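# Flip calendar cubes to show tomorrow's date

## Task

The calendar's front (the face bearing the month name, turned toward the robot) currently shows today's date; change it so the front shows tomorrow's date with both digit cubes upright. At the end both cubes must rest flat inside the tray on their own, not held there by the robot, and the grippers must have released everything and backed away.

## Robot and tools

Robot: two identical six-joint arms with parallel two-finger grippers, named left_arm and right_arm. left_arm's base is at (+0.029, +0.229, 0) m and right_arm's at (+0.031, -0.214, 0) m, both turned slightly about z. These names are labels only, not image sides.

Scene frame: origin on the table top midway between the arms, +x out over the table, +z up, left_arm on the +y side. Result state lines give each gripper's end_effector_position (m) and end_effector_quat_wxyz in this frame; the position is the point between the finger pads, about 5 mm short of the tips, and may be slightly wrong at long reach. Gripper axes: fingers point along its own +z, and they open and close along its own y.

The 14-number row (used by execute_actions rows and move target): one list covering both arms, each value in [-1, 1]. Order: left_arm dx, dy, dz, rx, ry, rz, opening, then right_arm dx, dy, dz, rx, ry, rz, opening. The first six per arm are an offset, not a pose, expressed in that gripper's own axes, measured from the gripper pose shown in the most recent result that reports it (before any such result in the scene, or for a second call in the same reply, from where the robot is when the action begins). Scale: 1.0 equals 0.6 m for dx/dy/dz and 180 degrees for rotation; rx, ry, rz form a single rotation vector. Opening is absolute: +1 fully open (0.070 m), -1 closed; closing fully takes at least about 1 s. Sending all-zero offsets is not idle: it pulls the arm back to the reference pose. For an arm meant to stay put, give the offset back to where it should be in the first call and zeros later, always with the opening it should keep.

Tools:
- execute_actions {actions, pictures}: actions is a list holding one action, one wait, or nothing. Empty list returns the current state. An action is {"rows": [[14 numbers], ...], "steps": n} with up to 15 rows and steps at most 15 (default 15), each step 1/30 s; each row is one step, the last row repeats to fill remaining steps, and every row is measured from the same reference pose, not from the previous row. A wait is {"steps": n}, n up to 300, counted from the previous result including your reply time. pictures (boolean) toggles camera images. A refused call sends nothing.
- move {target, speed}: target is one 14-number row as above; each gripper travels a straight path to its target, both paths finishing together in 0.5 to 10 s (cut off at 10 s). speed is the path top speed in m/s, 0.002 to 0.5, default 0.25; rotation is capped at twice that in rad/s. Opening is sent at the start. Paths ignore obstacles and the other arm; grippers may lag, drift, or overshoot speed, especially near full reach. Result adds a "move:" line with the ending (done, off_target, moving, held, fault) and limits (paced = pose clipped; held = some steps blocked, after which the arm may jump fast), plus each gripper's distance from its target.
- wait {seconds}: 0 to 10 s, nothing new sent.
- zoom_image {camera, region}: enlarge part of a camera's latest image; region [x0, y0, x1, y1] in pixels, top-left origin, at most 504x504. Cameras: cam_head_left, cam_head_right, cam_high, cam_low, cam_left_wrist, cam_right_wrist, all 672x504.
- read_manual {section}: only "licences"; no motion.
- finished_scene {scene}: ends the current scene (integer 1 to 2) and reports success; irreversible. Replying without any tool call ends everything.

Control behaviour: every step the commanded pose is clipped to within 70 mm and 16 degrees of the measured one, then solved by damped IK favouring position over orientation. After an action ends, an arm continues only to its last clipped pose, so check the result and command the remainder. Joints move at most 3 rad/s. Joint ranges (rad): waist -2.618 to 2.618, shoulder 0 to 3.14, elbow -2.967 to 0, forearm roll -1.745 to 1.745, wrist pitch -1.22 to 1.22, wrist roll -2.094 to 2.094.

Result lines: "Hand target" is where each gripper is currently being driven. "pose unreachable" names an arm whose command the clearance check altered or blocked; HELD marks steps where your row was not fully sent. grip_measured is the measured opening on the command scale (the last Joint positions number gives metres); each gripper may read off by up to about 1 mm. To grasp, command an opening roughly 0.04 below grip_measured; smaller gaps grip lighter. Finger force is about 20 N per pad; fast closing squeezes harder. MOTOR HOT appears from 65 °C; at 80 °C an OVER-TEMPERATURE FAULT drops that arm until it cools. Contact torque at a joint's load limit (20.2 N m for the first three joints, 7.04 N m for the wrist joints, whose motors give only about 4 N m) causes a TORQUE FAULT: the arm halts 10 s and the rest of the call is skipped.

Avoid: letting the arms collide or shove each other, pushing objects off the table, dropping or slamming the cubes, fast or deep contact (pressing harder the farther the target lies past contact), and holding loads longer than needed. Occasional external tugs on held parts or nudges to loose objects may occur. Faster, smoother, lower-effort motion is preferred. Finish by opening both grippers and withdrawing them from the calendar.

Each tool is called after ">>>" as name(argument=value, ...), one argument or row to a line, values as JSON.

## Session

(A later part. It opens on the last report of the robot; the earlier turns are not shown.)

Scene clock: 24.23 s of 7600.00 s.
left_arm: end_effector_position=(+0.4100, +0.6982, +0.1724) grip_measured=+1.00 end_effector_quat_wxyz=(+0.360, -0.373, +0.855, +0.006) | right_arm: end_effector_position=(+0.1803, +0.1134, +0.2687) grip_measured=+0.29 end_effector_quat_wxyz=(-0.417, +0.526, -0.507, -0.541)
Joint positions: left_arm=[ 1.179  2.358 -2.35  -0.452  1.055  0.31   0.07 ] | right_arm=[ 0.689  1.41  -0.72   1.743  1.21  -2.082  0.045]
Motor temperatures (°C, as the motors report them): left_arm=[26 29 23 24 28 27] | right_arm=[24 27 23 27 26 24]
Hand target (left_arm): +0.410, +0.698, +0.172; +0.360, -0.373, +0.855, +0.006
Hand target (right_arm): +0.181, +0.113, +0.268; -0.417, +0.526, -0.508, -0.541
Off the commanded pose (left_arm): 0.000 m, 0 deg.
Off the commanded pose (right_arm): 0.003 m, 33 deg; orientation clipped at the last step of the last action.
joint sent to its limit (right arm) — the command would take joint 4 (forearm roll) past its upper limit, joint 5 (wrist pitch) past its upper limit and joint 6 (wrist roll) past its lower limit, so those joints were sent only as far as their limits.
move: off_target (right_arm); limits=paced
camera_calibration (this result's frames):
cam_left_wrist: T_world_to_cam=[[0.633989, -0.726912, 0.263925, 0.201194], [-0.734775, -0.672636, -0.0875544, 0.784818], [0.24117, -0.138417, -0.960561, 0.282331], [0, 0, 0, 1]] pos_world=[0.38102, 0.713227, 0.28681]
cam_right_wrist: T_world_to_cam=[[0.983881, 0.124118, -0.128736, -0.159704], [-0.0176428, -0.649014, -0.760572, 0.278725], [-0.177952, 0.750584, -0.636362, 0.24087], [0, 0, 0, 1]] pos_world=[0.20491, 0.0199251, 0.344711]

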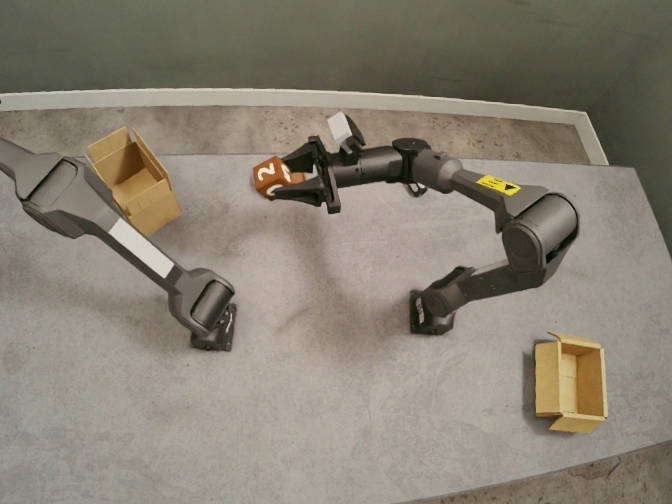

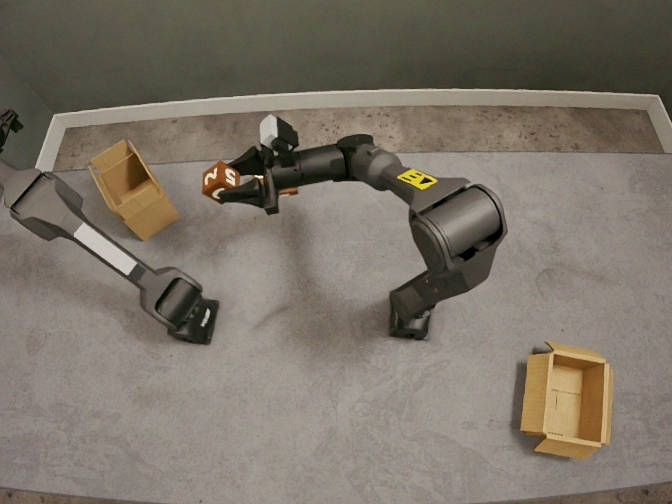

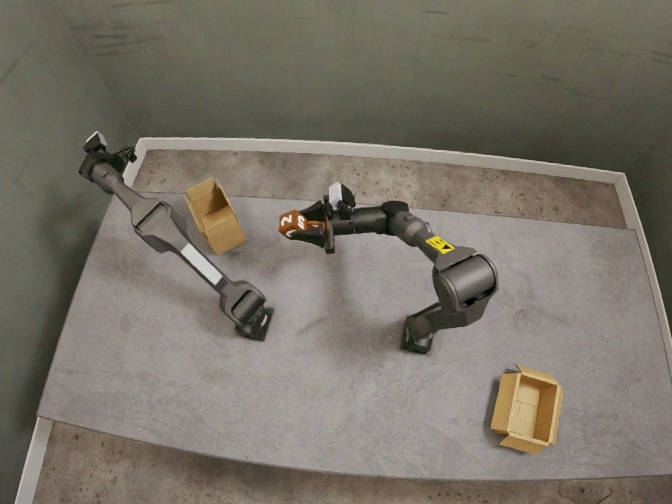

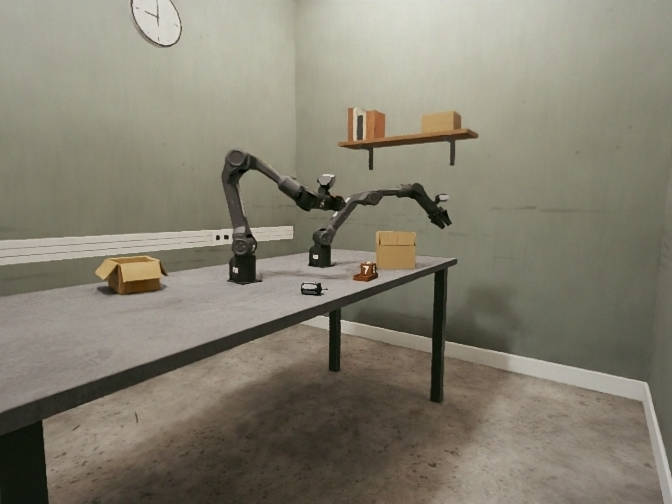

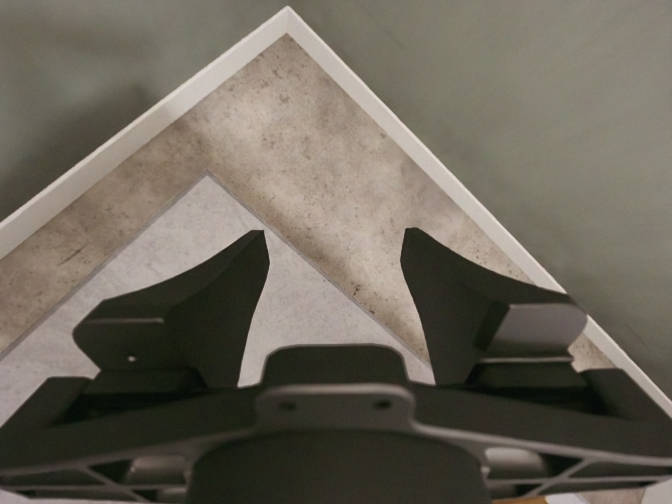

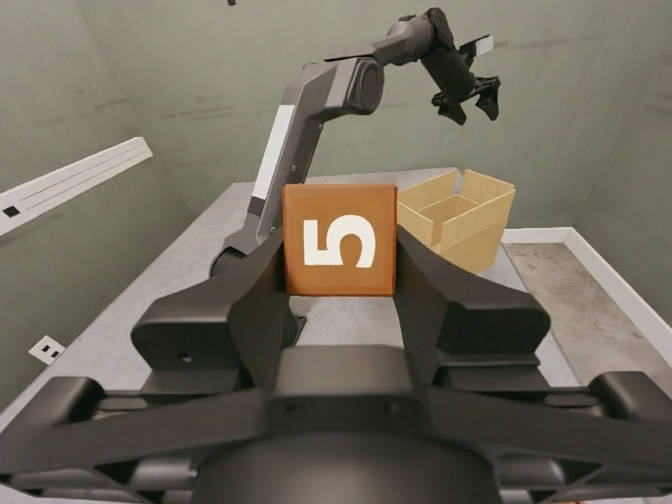

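>>> move(
  target=[0,0,0,0,0,0,1,0,0,0,0,0,0.95,0.22],
  speed=0.5,
)

>>> zoom_image(
  camera="cam_head_left",
  region=[230,130,350,230],
)

Scene clock: 29.83 s of 7600.00 s.
left_arm: end_effector_position=(+0.4100, +0.6982, +0.1724) grip_measured=+1.00 end_effector_quat_wxyz=(+0.360, -0.373, +0.855, +0.006) | right_arm: end_effector_position=(+0.1803, +0.1134, +0.2687) grip_measured=+0.29 end_effector_quat_wxyz=(+0.506, -0.464, -0.564, -0.458)
Joint positions: left_arm=[ 1.179  2.358 -2.35  -0.452  1.055  0.31   0.07 ] | right_arm=[ 0.689  1.41  -0.72   1.743  1.21   0.902  0.045]
Motor temperatures (°C, as the motors report them): left_arm=[26 30 23 24 28 27] | right_arm=[24 27 23 27 26 24]
Hand target (left_arm): +0.410, +0.698, +0.172; +0.360, -0.373, +0.855, +0.006
Hand target (right_arm): +0.180, +0.113, +0.269; +0.506, -0.464, -0.564, -0.458
Off the commanded pose (left_arm): 0.000 m, 0 deg.
Off the commanded pose (right_arm): 0.000 m, 0 deg.
joint sent to its limit (right arm) — the command would take joint 4 (forearm roll) past its upper limit, so that joint was sent only as far as its limit.
move: done
camera_calibration (this result's frames):
cam_left_wrist: T_world_to_cam=[[0.633989, -0.726912, 0.263926, 0.201194], [-0.734775, -0.672636, -0.0875544, 0.784818], [0.24117, -0.138417, -0.960561, 0.282331], [0, 0, 0, 1]] pos_world=[0.38102, 0.713227, 0.28681]
cam_right_wrist: T_world_to_cam=[[-0.986686, -0.160497, -0.0262923, 0.200309], [0.0630151, -0.526306, 0.847957, -0.181979], [-0.149933, 0.83501, 0.529413, -0.0870186], [0, 0, 0, 1]] pos_world=[0.196063, 0.00903388, 0.205646]

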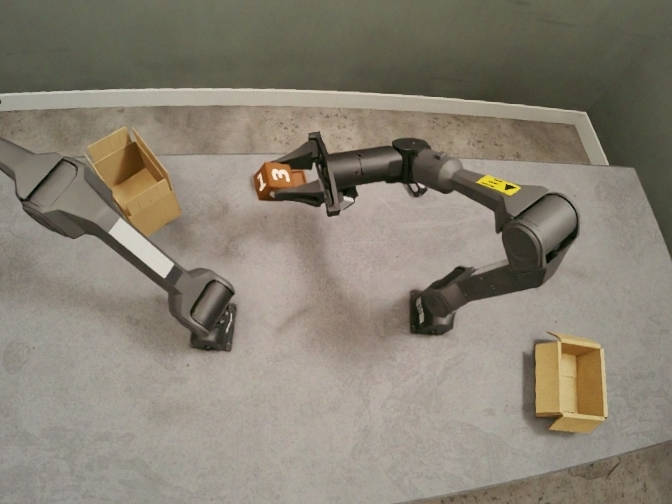

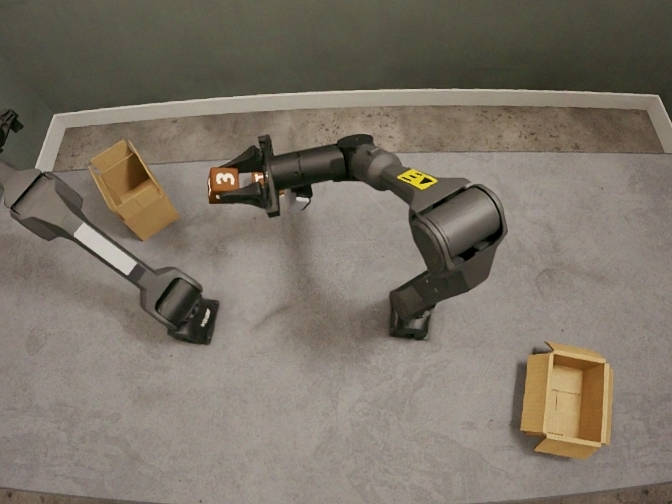

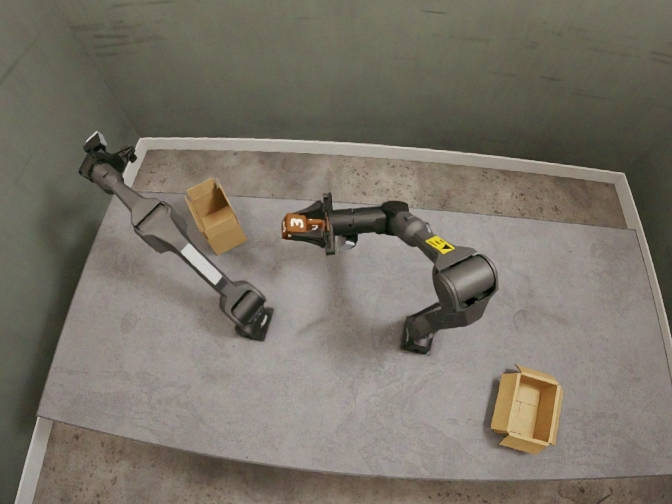

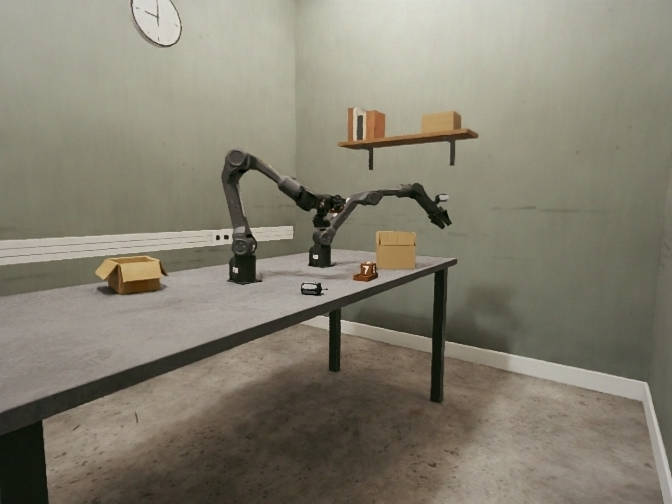

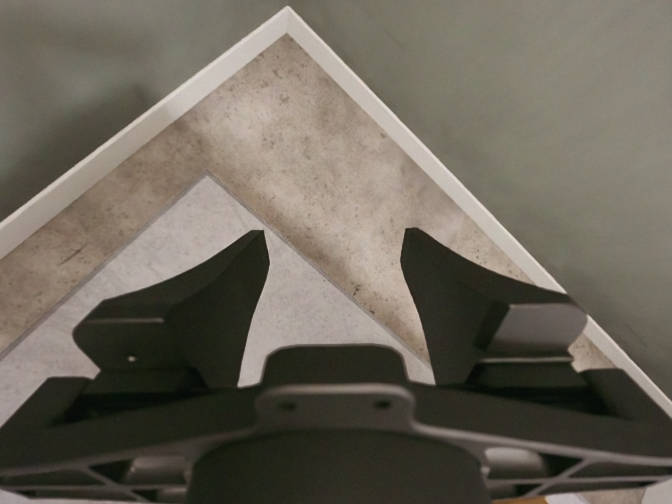

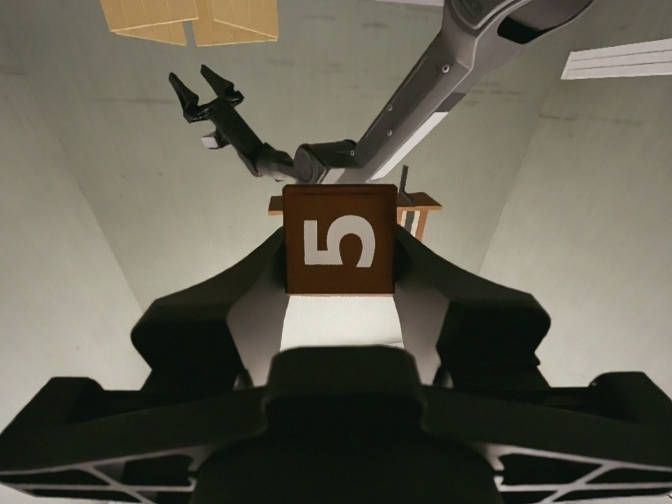

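Region (230, 130, 350, 230) of cam_head_left's 672x504 image, scaled by 4.200, with more detail than that image has.

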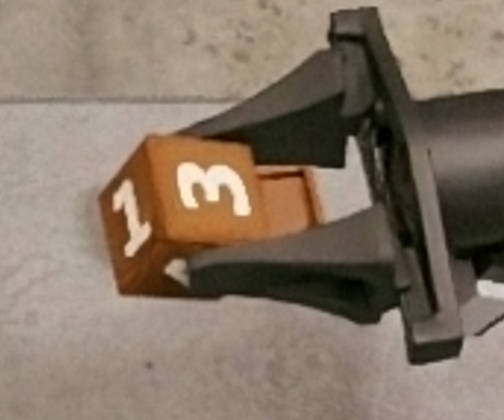

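>>> move(
  target=[0,0,0,0,0,0,1,-0.2,0.015,0.025,0.248,0.109,-0.459,0.22],
  speed=0.5,
)

>>> move(
  target=[0,0,0,0,0,0,1,0,0,0.05,0.248,0.109,-0.459,0.22],
  speed=0.5,
)

Scene clock: 43.70 s of 7600.00 s.
left_arm: end_effector_position=(+0.4100, +0.6982, +0.1724) grip_measured=+1.00 end_effector_quat_wxyz=(+0.360, -0.373, +0.855, +0.006) | right_arm: end_effector_position=(+0.1947, +0.1238, +0.1478) grip_measured=+0.29 end_effector_quat_wxyz=(-0.124, -0.225, +0.839, +0.480)
Joint positions: left_arm=[ 1.179  2.358 -2.35  -0.452  1.055  0.31   0.07 ] | right_arm=[ 0.738  1.775 -1.052  1.162  1.21  -0.55   0.045]
Motor temperatures (°C, as the motors report them): left_arm=[26 31 23 24 28 27] | right_arm=[24 27 24 27 26 25]
Hand target (left_arm): +0.410, +0.698, +0.172; +0.360, -0.373, +0.855, +0.006
Hand target (right_arm): +0.195, +0.124, +0.148; -0.123, -0.226, +0.839, +0.480
Off the commanded pose (left_arm): 0.000 m, 0 deg.
Off the commanded pose (right_arm): 0.002 m, 23 deg; orientation clipped at the last step of the last action.
joint sent to its limit (right arm) — the command would take joint 5 (wrist pitch) past its upper limit, so that joint was sent only as far as its limit.
After step 90, 8.53 s passed at rest.
move: off_target (right_arm); limits=paced
camera_calibration (this result's frames):
cam_left_wrist: T_world_to_cam=[[0.633989, -0.726912, 0.263925, 0.201194], [-0.734775, -0.672636, -0.0875545, 0.784818], [0.24117, -0.138417, -0.960561, 0.282331], [0, 0, 0, 1]] pos_world=[0.38102, 0.713227, 0.28681]
cam_right_wrist: T_world_to_cam=[[0.246965, -0.457016, -0.854485, 0.131922], [-0.460411, -0.83125, 0.31152, 0.144048], [-0.852661, 0.31648, -0.415705, 0.311189], [0, 0, 0, 1]] pos_world=[0.29908, 0.081545, 0.197214]

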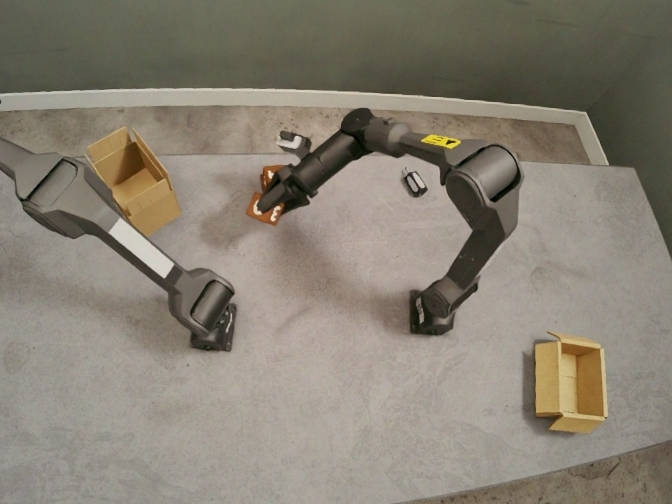

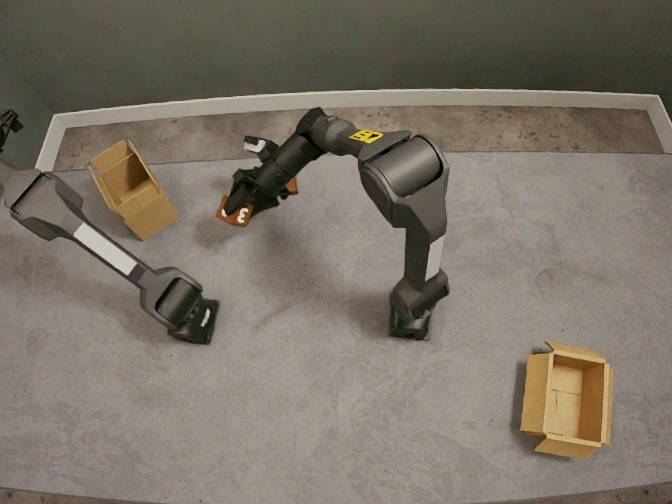

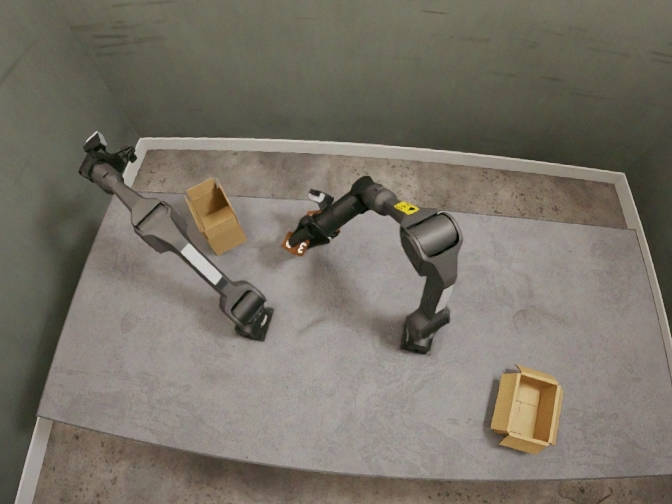

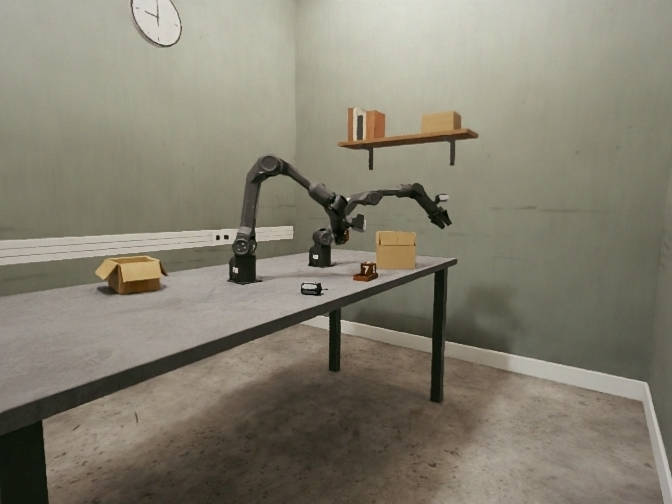

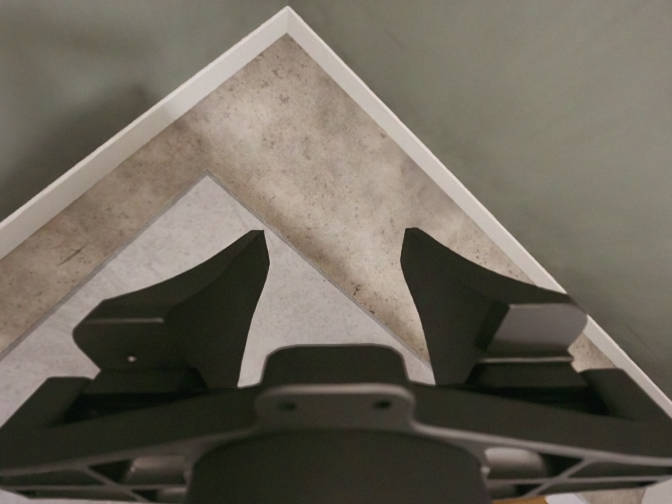

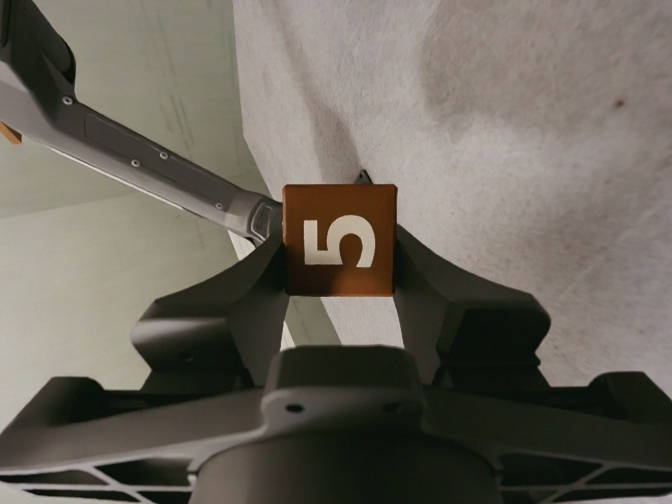

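Scene clock: 45.83 s of 7600.00 s.
left_arm: end_effector_position=(+0.4100, +0.6982, +0.1724) grip_measured=+1.00 end_effector_quat_wxyz=(+0.360, -0.373, +0.855, +0.006) | right_arm: end_effector_position=(+0.1800, +0.1486, +0.1356) grip_measured=+0.29 end_effector_quat_wxyz=(-0.183, +0.802, -0.563, -0.082)
Joint positions: left_arm=[ 1.179  2.358 -2.35  -0.452  1.055  0.31   0.07 ] | right_arm=[ 1.274  1.659 -1.239  0.133  0.85  -0.86   0.045]
Motor temperatures (°C, as the motors report them): left_arm=[26 32 23 24 28 27] | right_arm=[24 27 24 27 26 25]
Hand target (left_arm): +0.410, +0.698, +0.172; +0.360, -0.373, +0.855, +0.006
Hand target (right_arm): +0.180, +0.149, +0.136; -0.183, +0.801, -0.564, -0.082
Off the commanded pose (left_arm): 0.000 m, 0 deg.
Off the commanded pose (right_arm): 0.004 m, 1 deg.
move: off_target (right_arm)
camera_calibration (this result's frames):
cam_left_wrist: T_world_to_cam=[[0.633989, -0.726912, 0.263925, 0.201194], [-0.734775, -0.672636, -0.0875546, 0.784818], [0.24117, -0.138417, -0.960561, 0.282331], [0, 0, 0, 1]] pos_world=[0.38102, 0.713227, 0.28681]
cam_right_wrist: T_world_to_cam=[[0.939006, 0.276001, 0.205161, -0.24072], [0.219361, -0.940148, 0.260773, 0.0624234], [0.264856, -0.199863, -0.943348, 0.232865], [0, 0, 0, 1]] pos_world=[0.150669, 0.171667, 0.252781]

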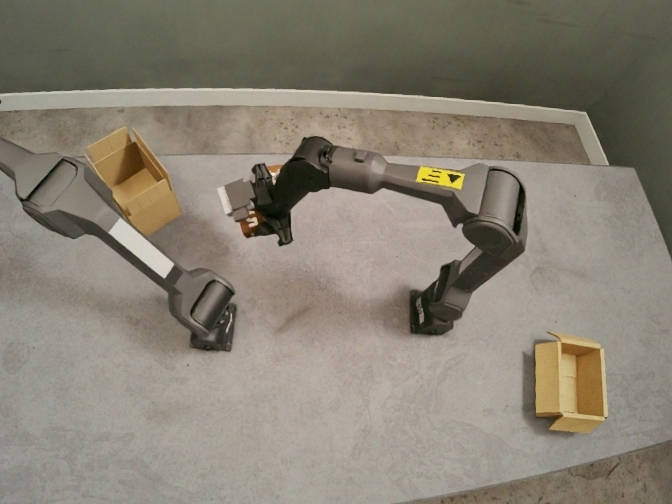

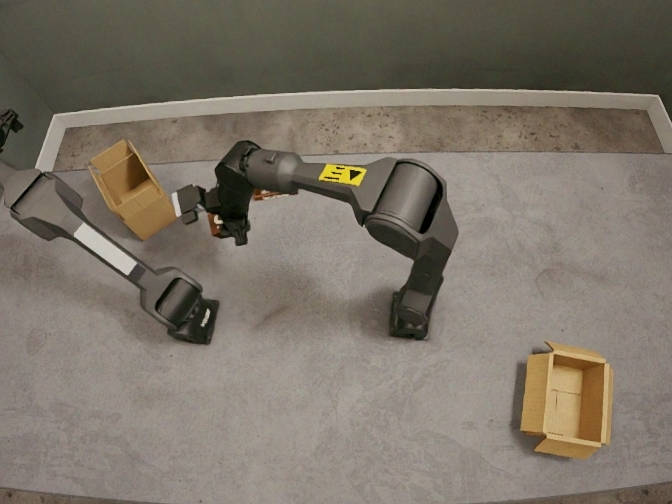

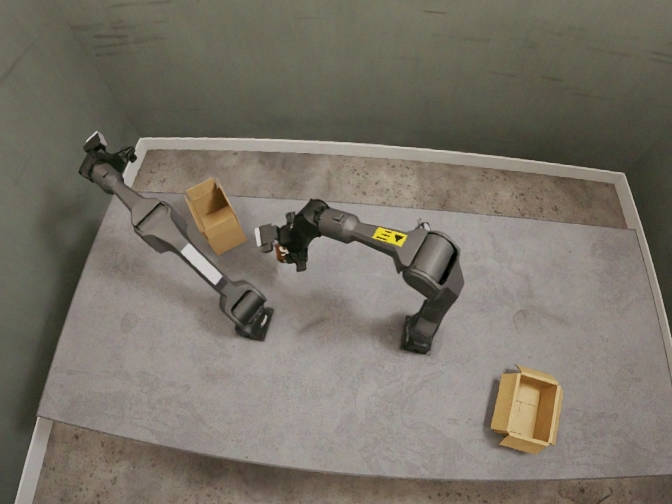

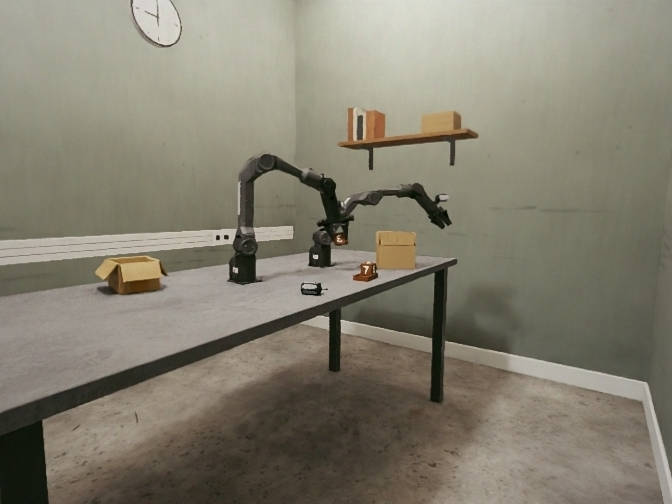

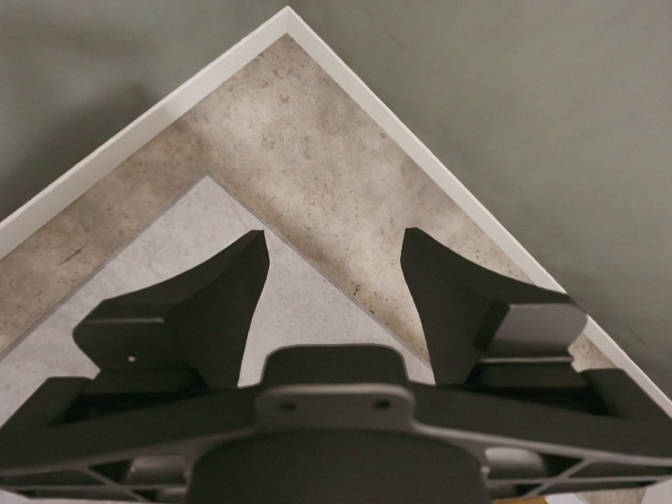

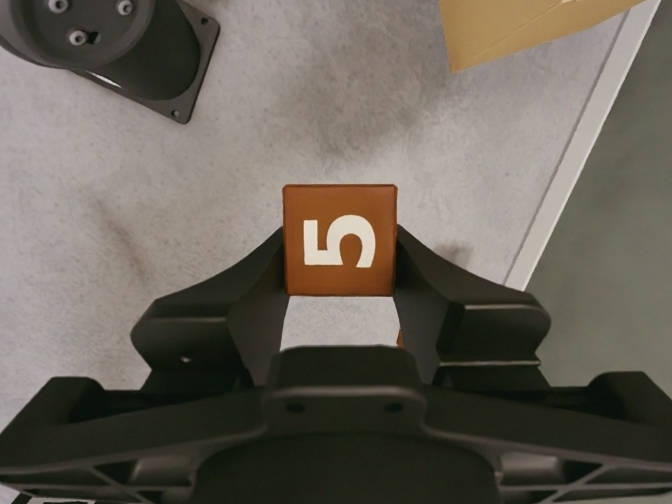

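>>> move(
  target=[0,0,0,0,0,0,1,0.113,0.034,0.114,-0.097,-0.057,-0.06,0.22],
)

>>> move(
  target=[0,0,0,0,0,0,1,0.014,0,0.025,0,0,0,0.22],
  speed=0.03,
)

>>> zoom_image(
  camera="cam_low",
  region=[300,230,400,295],
)

Scene clock: 50.60 s of 7600.00 s.
left_arm: end_effector_position=(+0.4100, +0.6982, +0.1724) grip_measured=+1.00 end_effector_quat_wxyz=(+0.360, -0.373, +0.855, +0.006) | right_arm: end_effector_position=(+0.1918, +0.1071, +0.0438) grip_measured=+0.29 end_effector_quat_wxyz=(-0.112, +0.859, -0.451, -0.215)
Joint positions: left_arm=[ 1.179  2.358 -2.35  -0.452  1.055  0.31   0.07 ] | right_arm=[ 0.968  1.855 -1.074  0.642  0.876 -1.776  0.045]
Motor temperatures (°C, as the motors report them): left_arm=[26 32 23 24 28 27] | right_arm=[24 27 24 27 26 25]
Hand target (left_arm): +0.410, +0.698, +0.172; +0.360, -0.373, +0.855, +0.006
Hand target (right_arm): +0.192, +0.107, +0.044; -0.112, +0.859, -0.450, -0.215
Off the commanded pose (left_arm): 0.000 m, 0 deg.
Off the commanded pose (right_arm): 0.004 m, 1 deg.
After step 90, 0.50 s passed at rest.
move: off_target (right_arm)
camera_calibration (this result's frames):
cam_left_wrist: T_world_to_cam=[[0.633989, -0.726912, 0.263926, 0.201194], [-0.734776, -0.672636, -0.0875544, 0.784818], [0.24117, -0.138418, -0.960561, 0.282331], [0, 0, 0, 1]] pos_world=[0.38102, 0.713227, 0.28681]
cam_right_wrist: T_world_to_cam=[[0.835803, 0.54903, -0.000766328, -0.221954], [0.543969, -0.827908, 0.136621, -0.0240962], [0.0743744, -0.114605, -0.990623, 0.164329], [0, 0, 0, 1]] pos_world=[0.186395, 0.120743, 0.16591]

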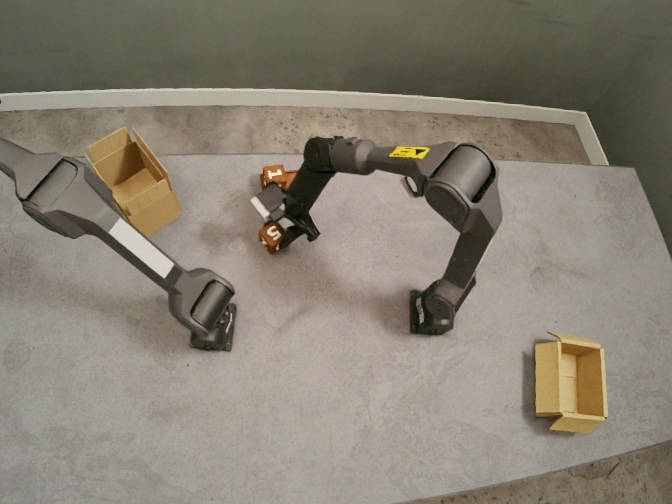

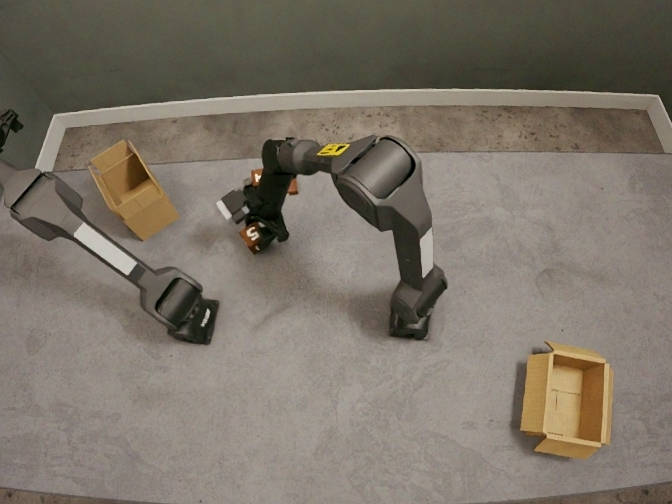

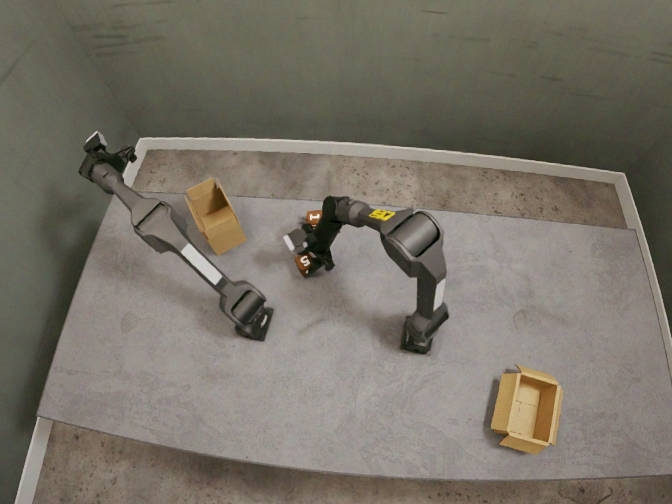

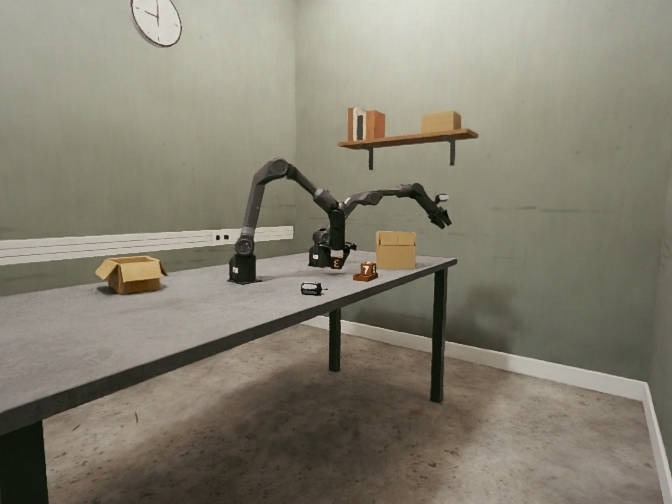

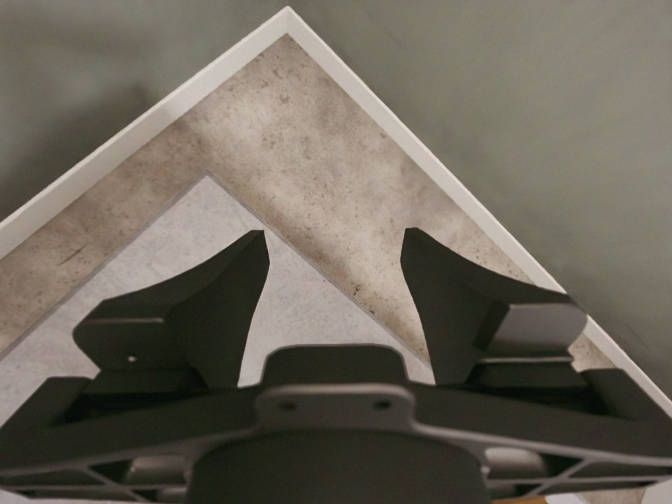

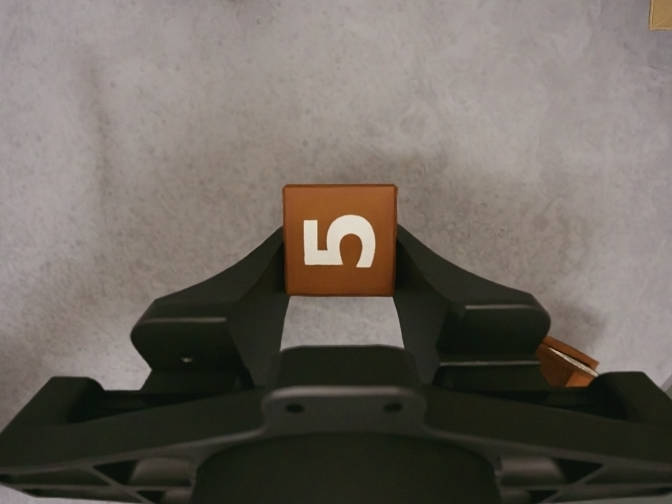

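Scene clock: 51.40 s of 7600.00 s.
left_arm: end_effector_position=(+0.4100, +0.6982, +0.1724) grip_measured=+1.00 end_effector_quat_wxyz=(+0.360, -0.373, +0.855, +0.006) | right_arm: end_effector_position=(+0.1918, +0.1066, +0.0261) grip_measured=+0.29 end_effector_quat_wxyz=(-0.111, +0.859, -0.451, -0.215)
Joint positions: left_arm=[ 1.179  2.358 -2.35  -0.452  1.055  0.31   0.07 ] | right_arm=[ 0.968  1.893 -1.046  0.676  0.825 -1.829  0.045]
Motor temperatures (°C, as the motors report them): left_arm=[26 32 23 24 28 27] | right_arm=[24 27 24 27 26 25]
Hand target (left_arm): +0.410, +0.698, +0.172; +0.360, -0.373, +0.855, +0.006
Hand target (right_arm): +0.192, +0.107, +0.027; -0.111, +0.859, -0.451, -0.215
Off the commanded pose (left_arm): 0.000 m, 0 deg.
Off the commanded pose (right_arm): 0.001 m, 0 deg.
move: done
camera_calibration (this result's frames):
cam_left_wrist: T_world_to_cam=[[0.633989, -0.726912, 0.263925, 0.201194], [-0.734776, -0.672636, -0.0875545, 0.784818], [0.24117, -0.138417, -0.960561, 0.282331], [0, 0, 0, 1]] pos_world=[0.38102, 0.713227, 0.28681]
cam_right_wrist: T_world_to_cam=[[0.835554, 0.549406, -0.00126347, -0.221665], [0.544353, -0.827553, 0.137245, -0.022192], [0.0743578, -0.115364, -0.990536, 0.146826], [0, 0, 0, 1]] pos_world=[0.186376, 0.120358, 0.148202]

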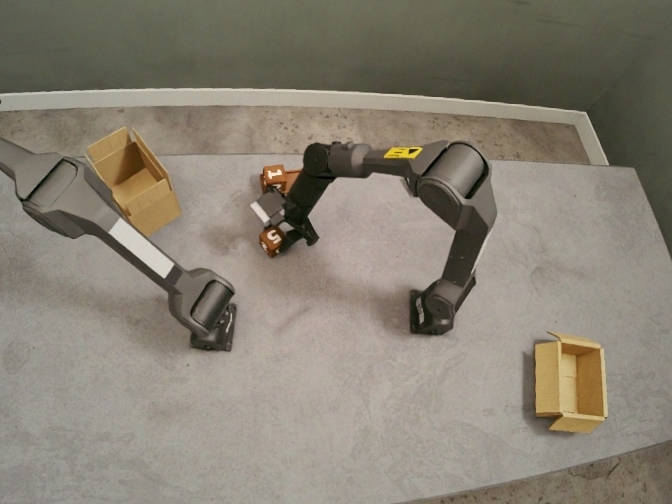

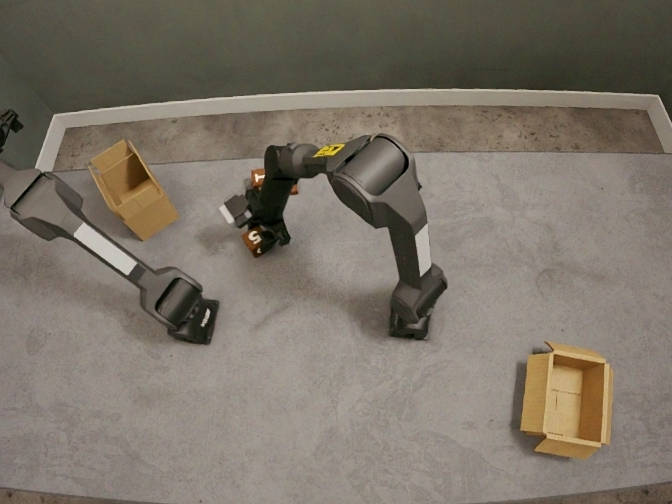

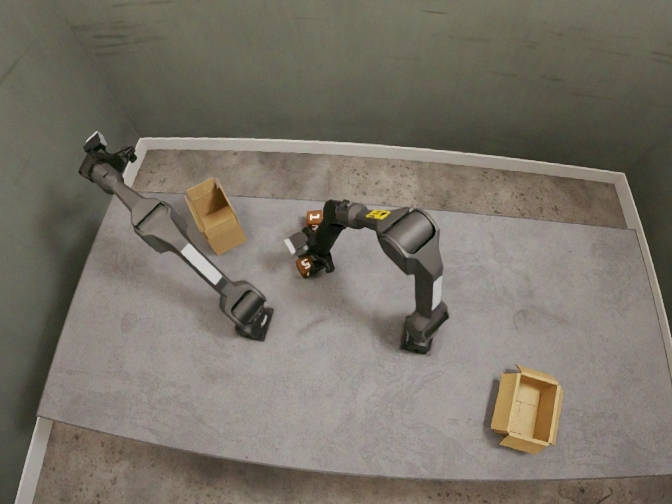

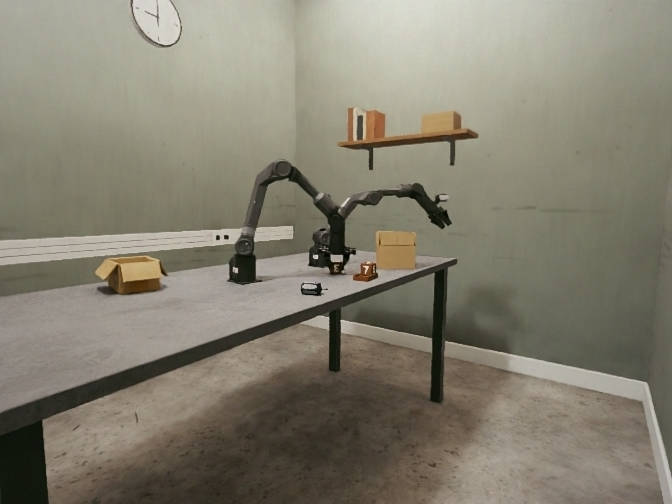

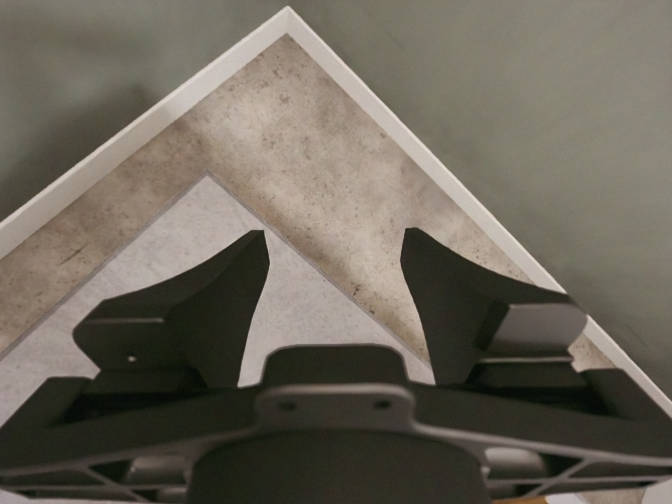

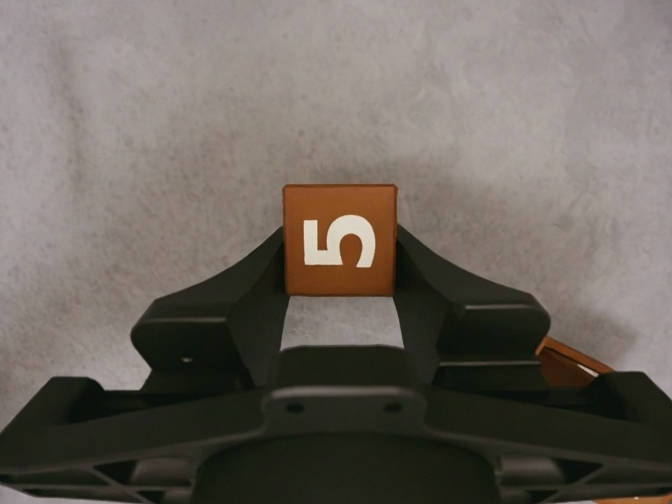

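Region (300, 230, 400, 295) of cam_low's 672x504 image, scaled by 5.040, with more detail than that image has; it fills the top 328 rows of this view, and the rest is white.

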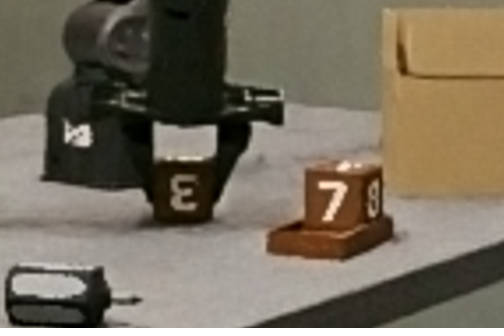

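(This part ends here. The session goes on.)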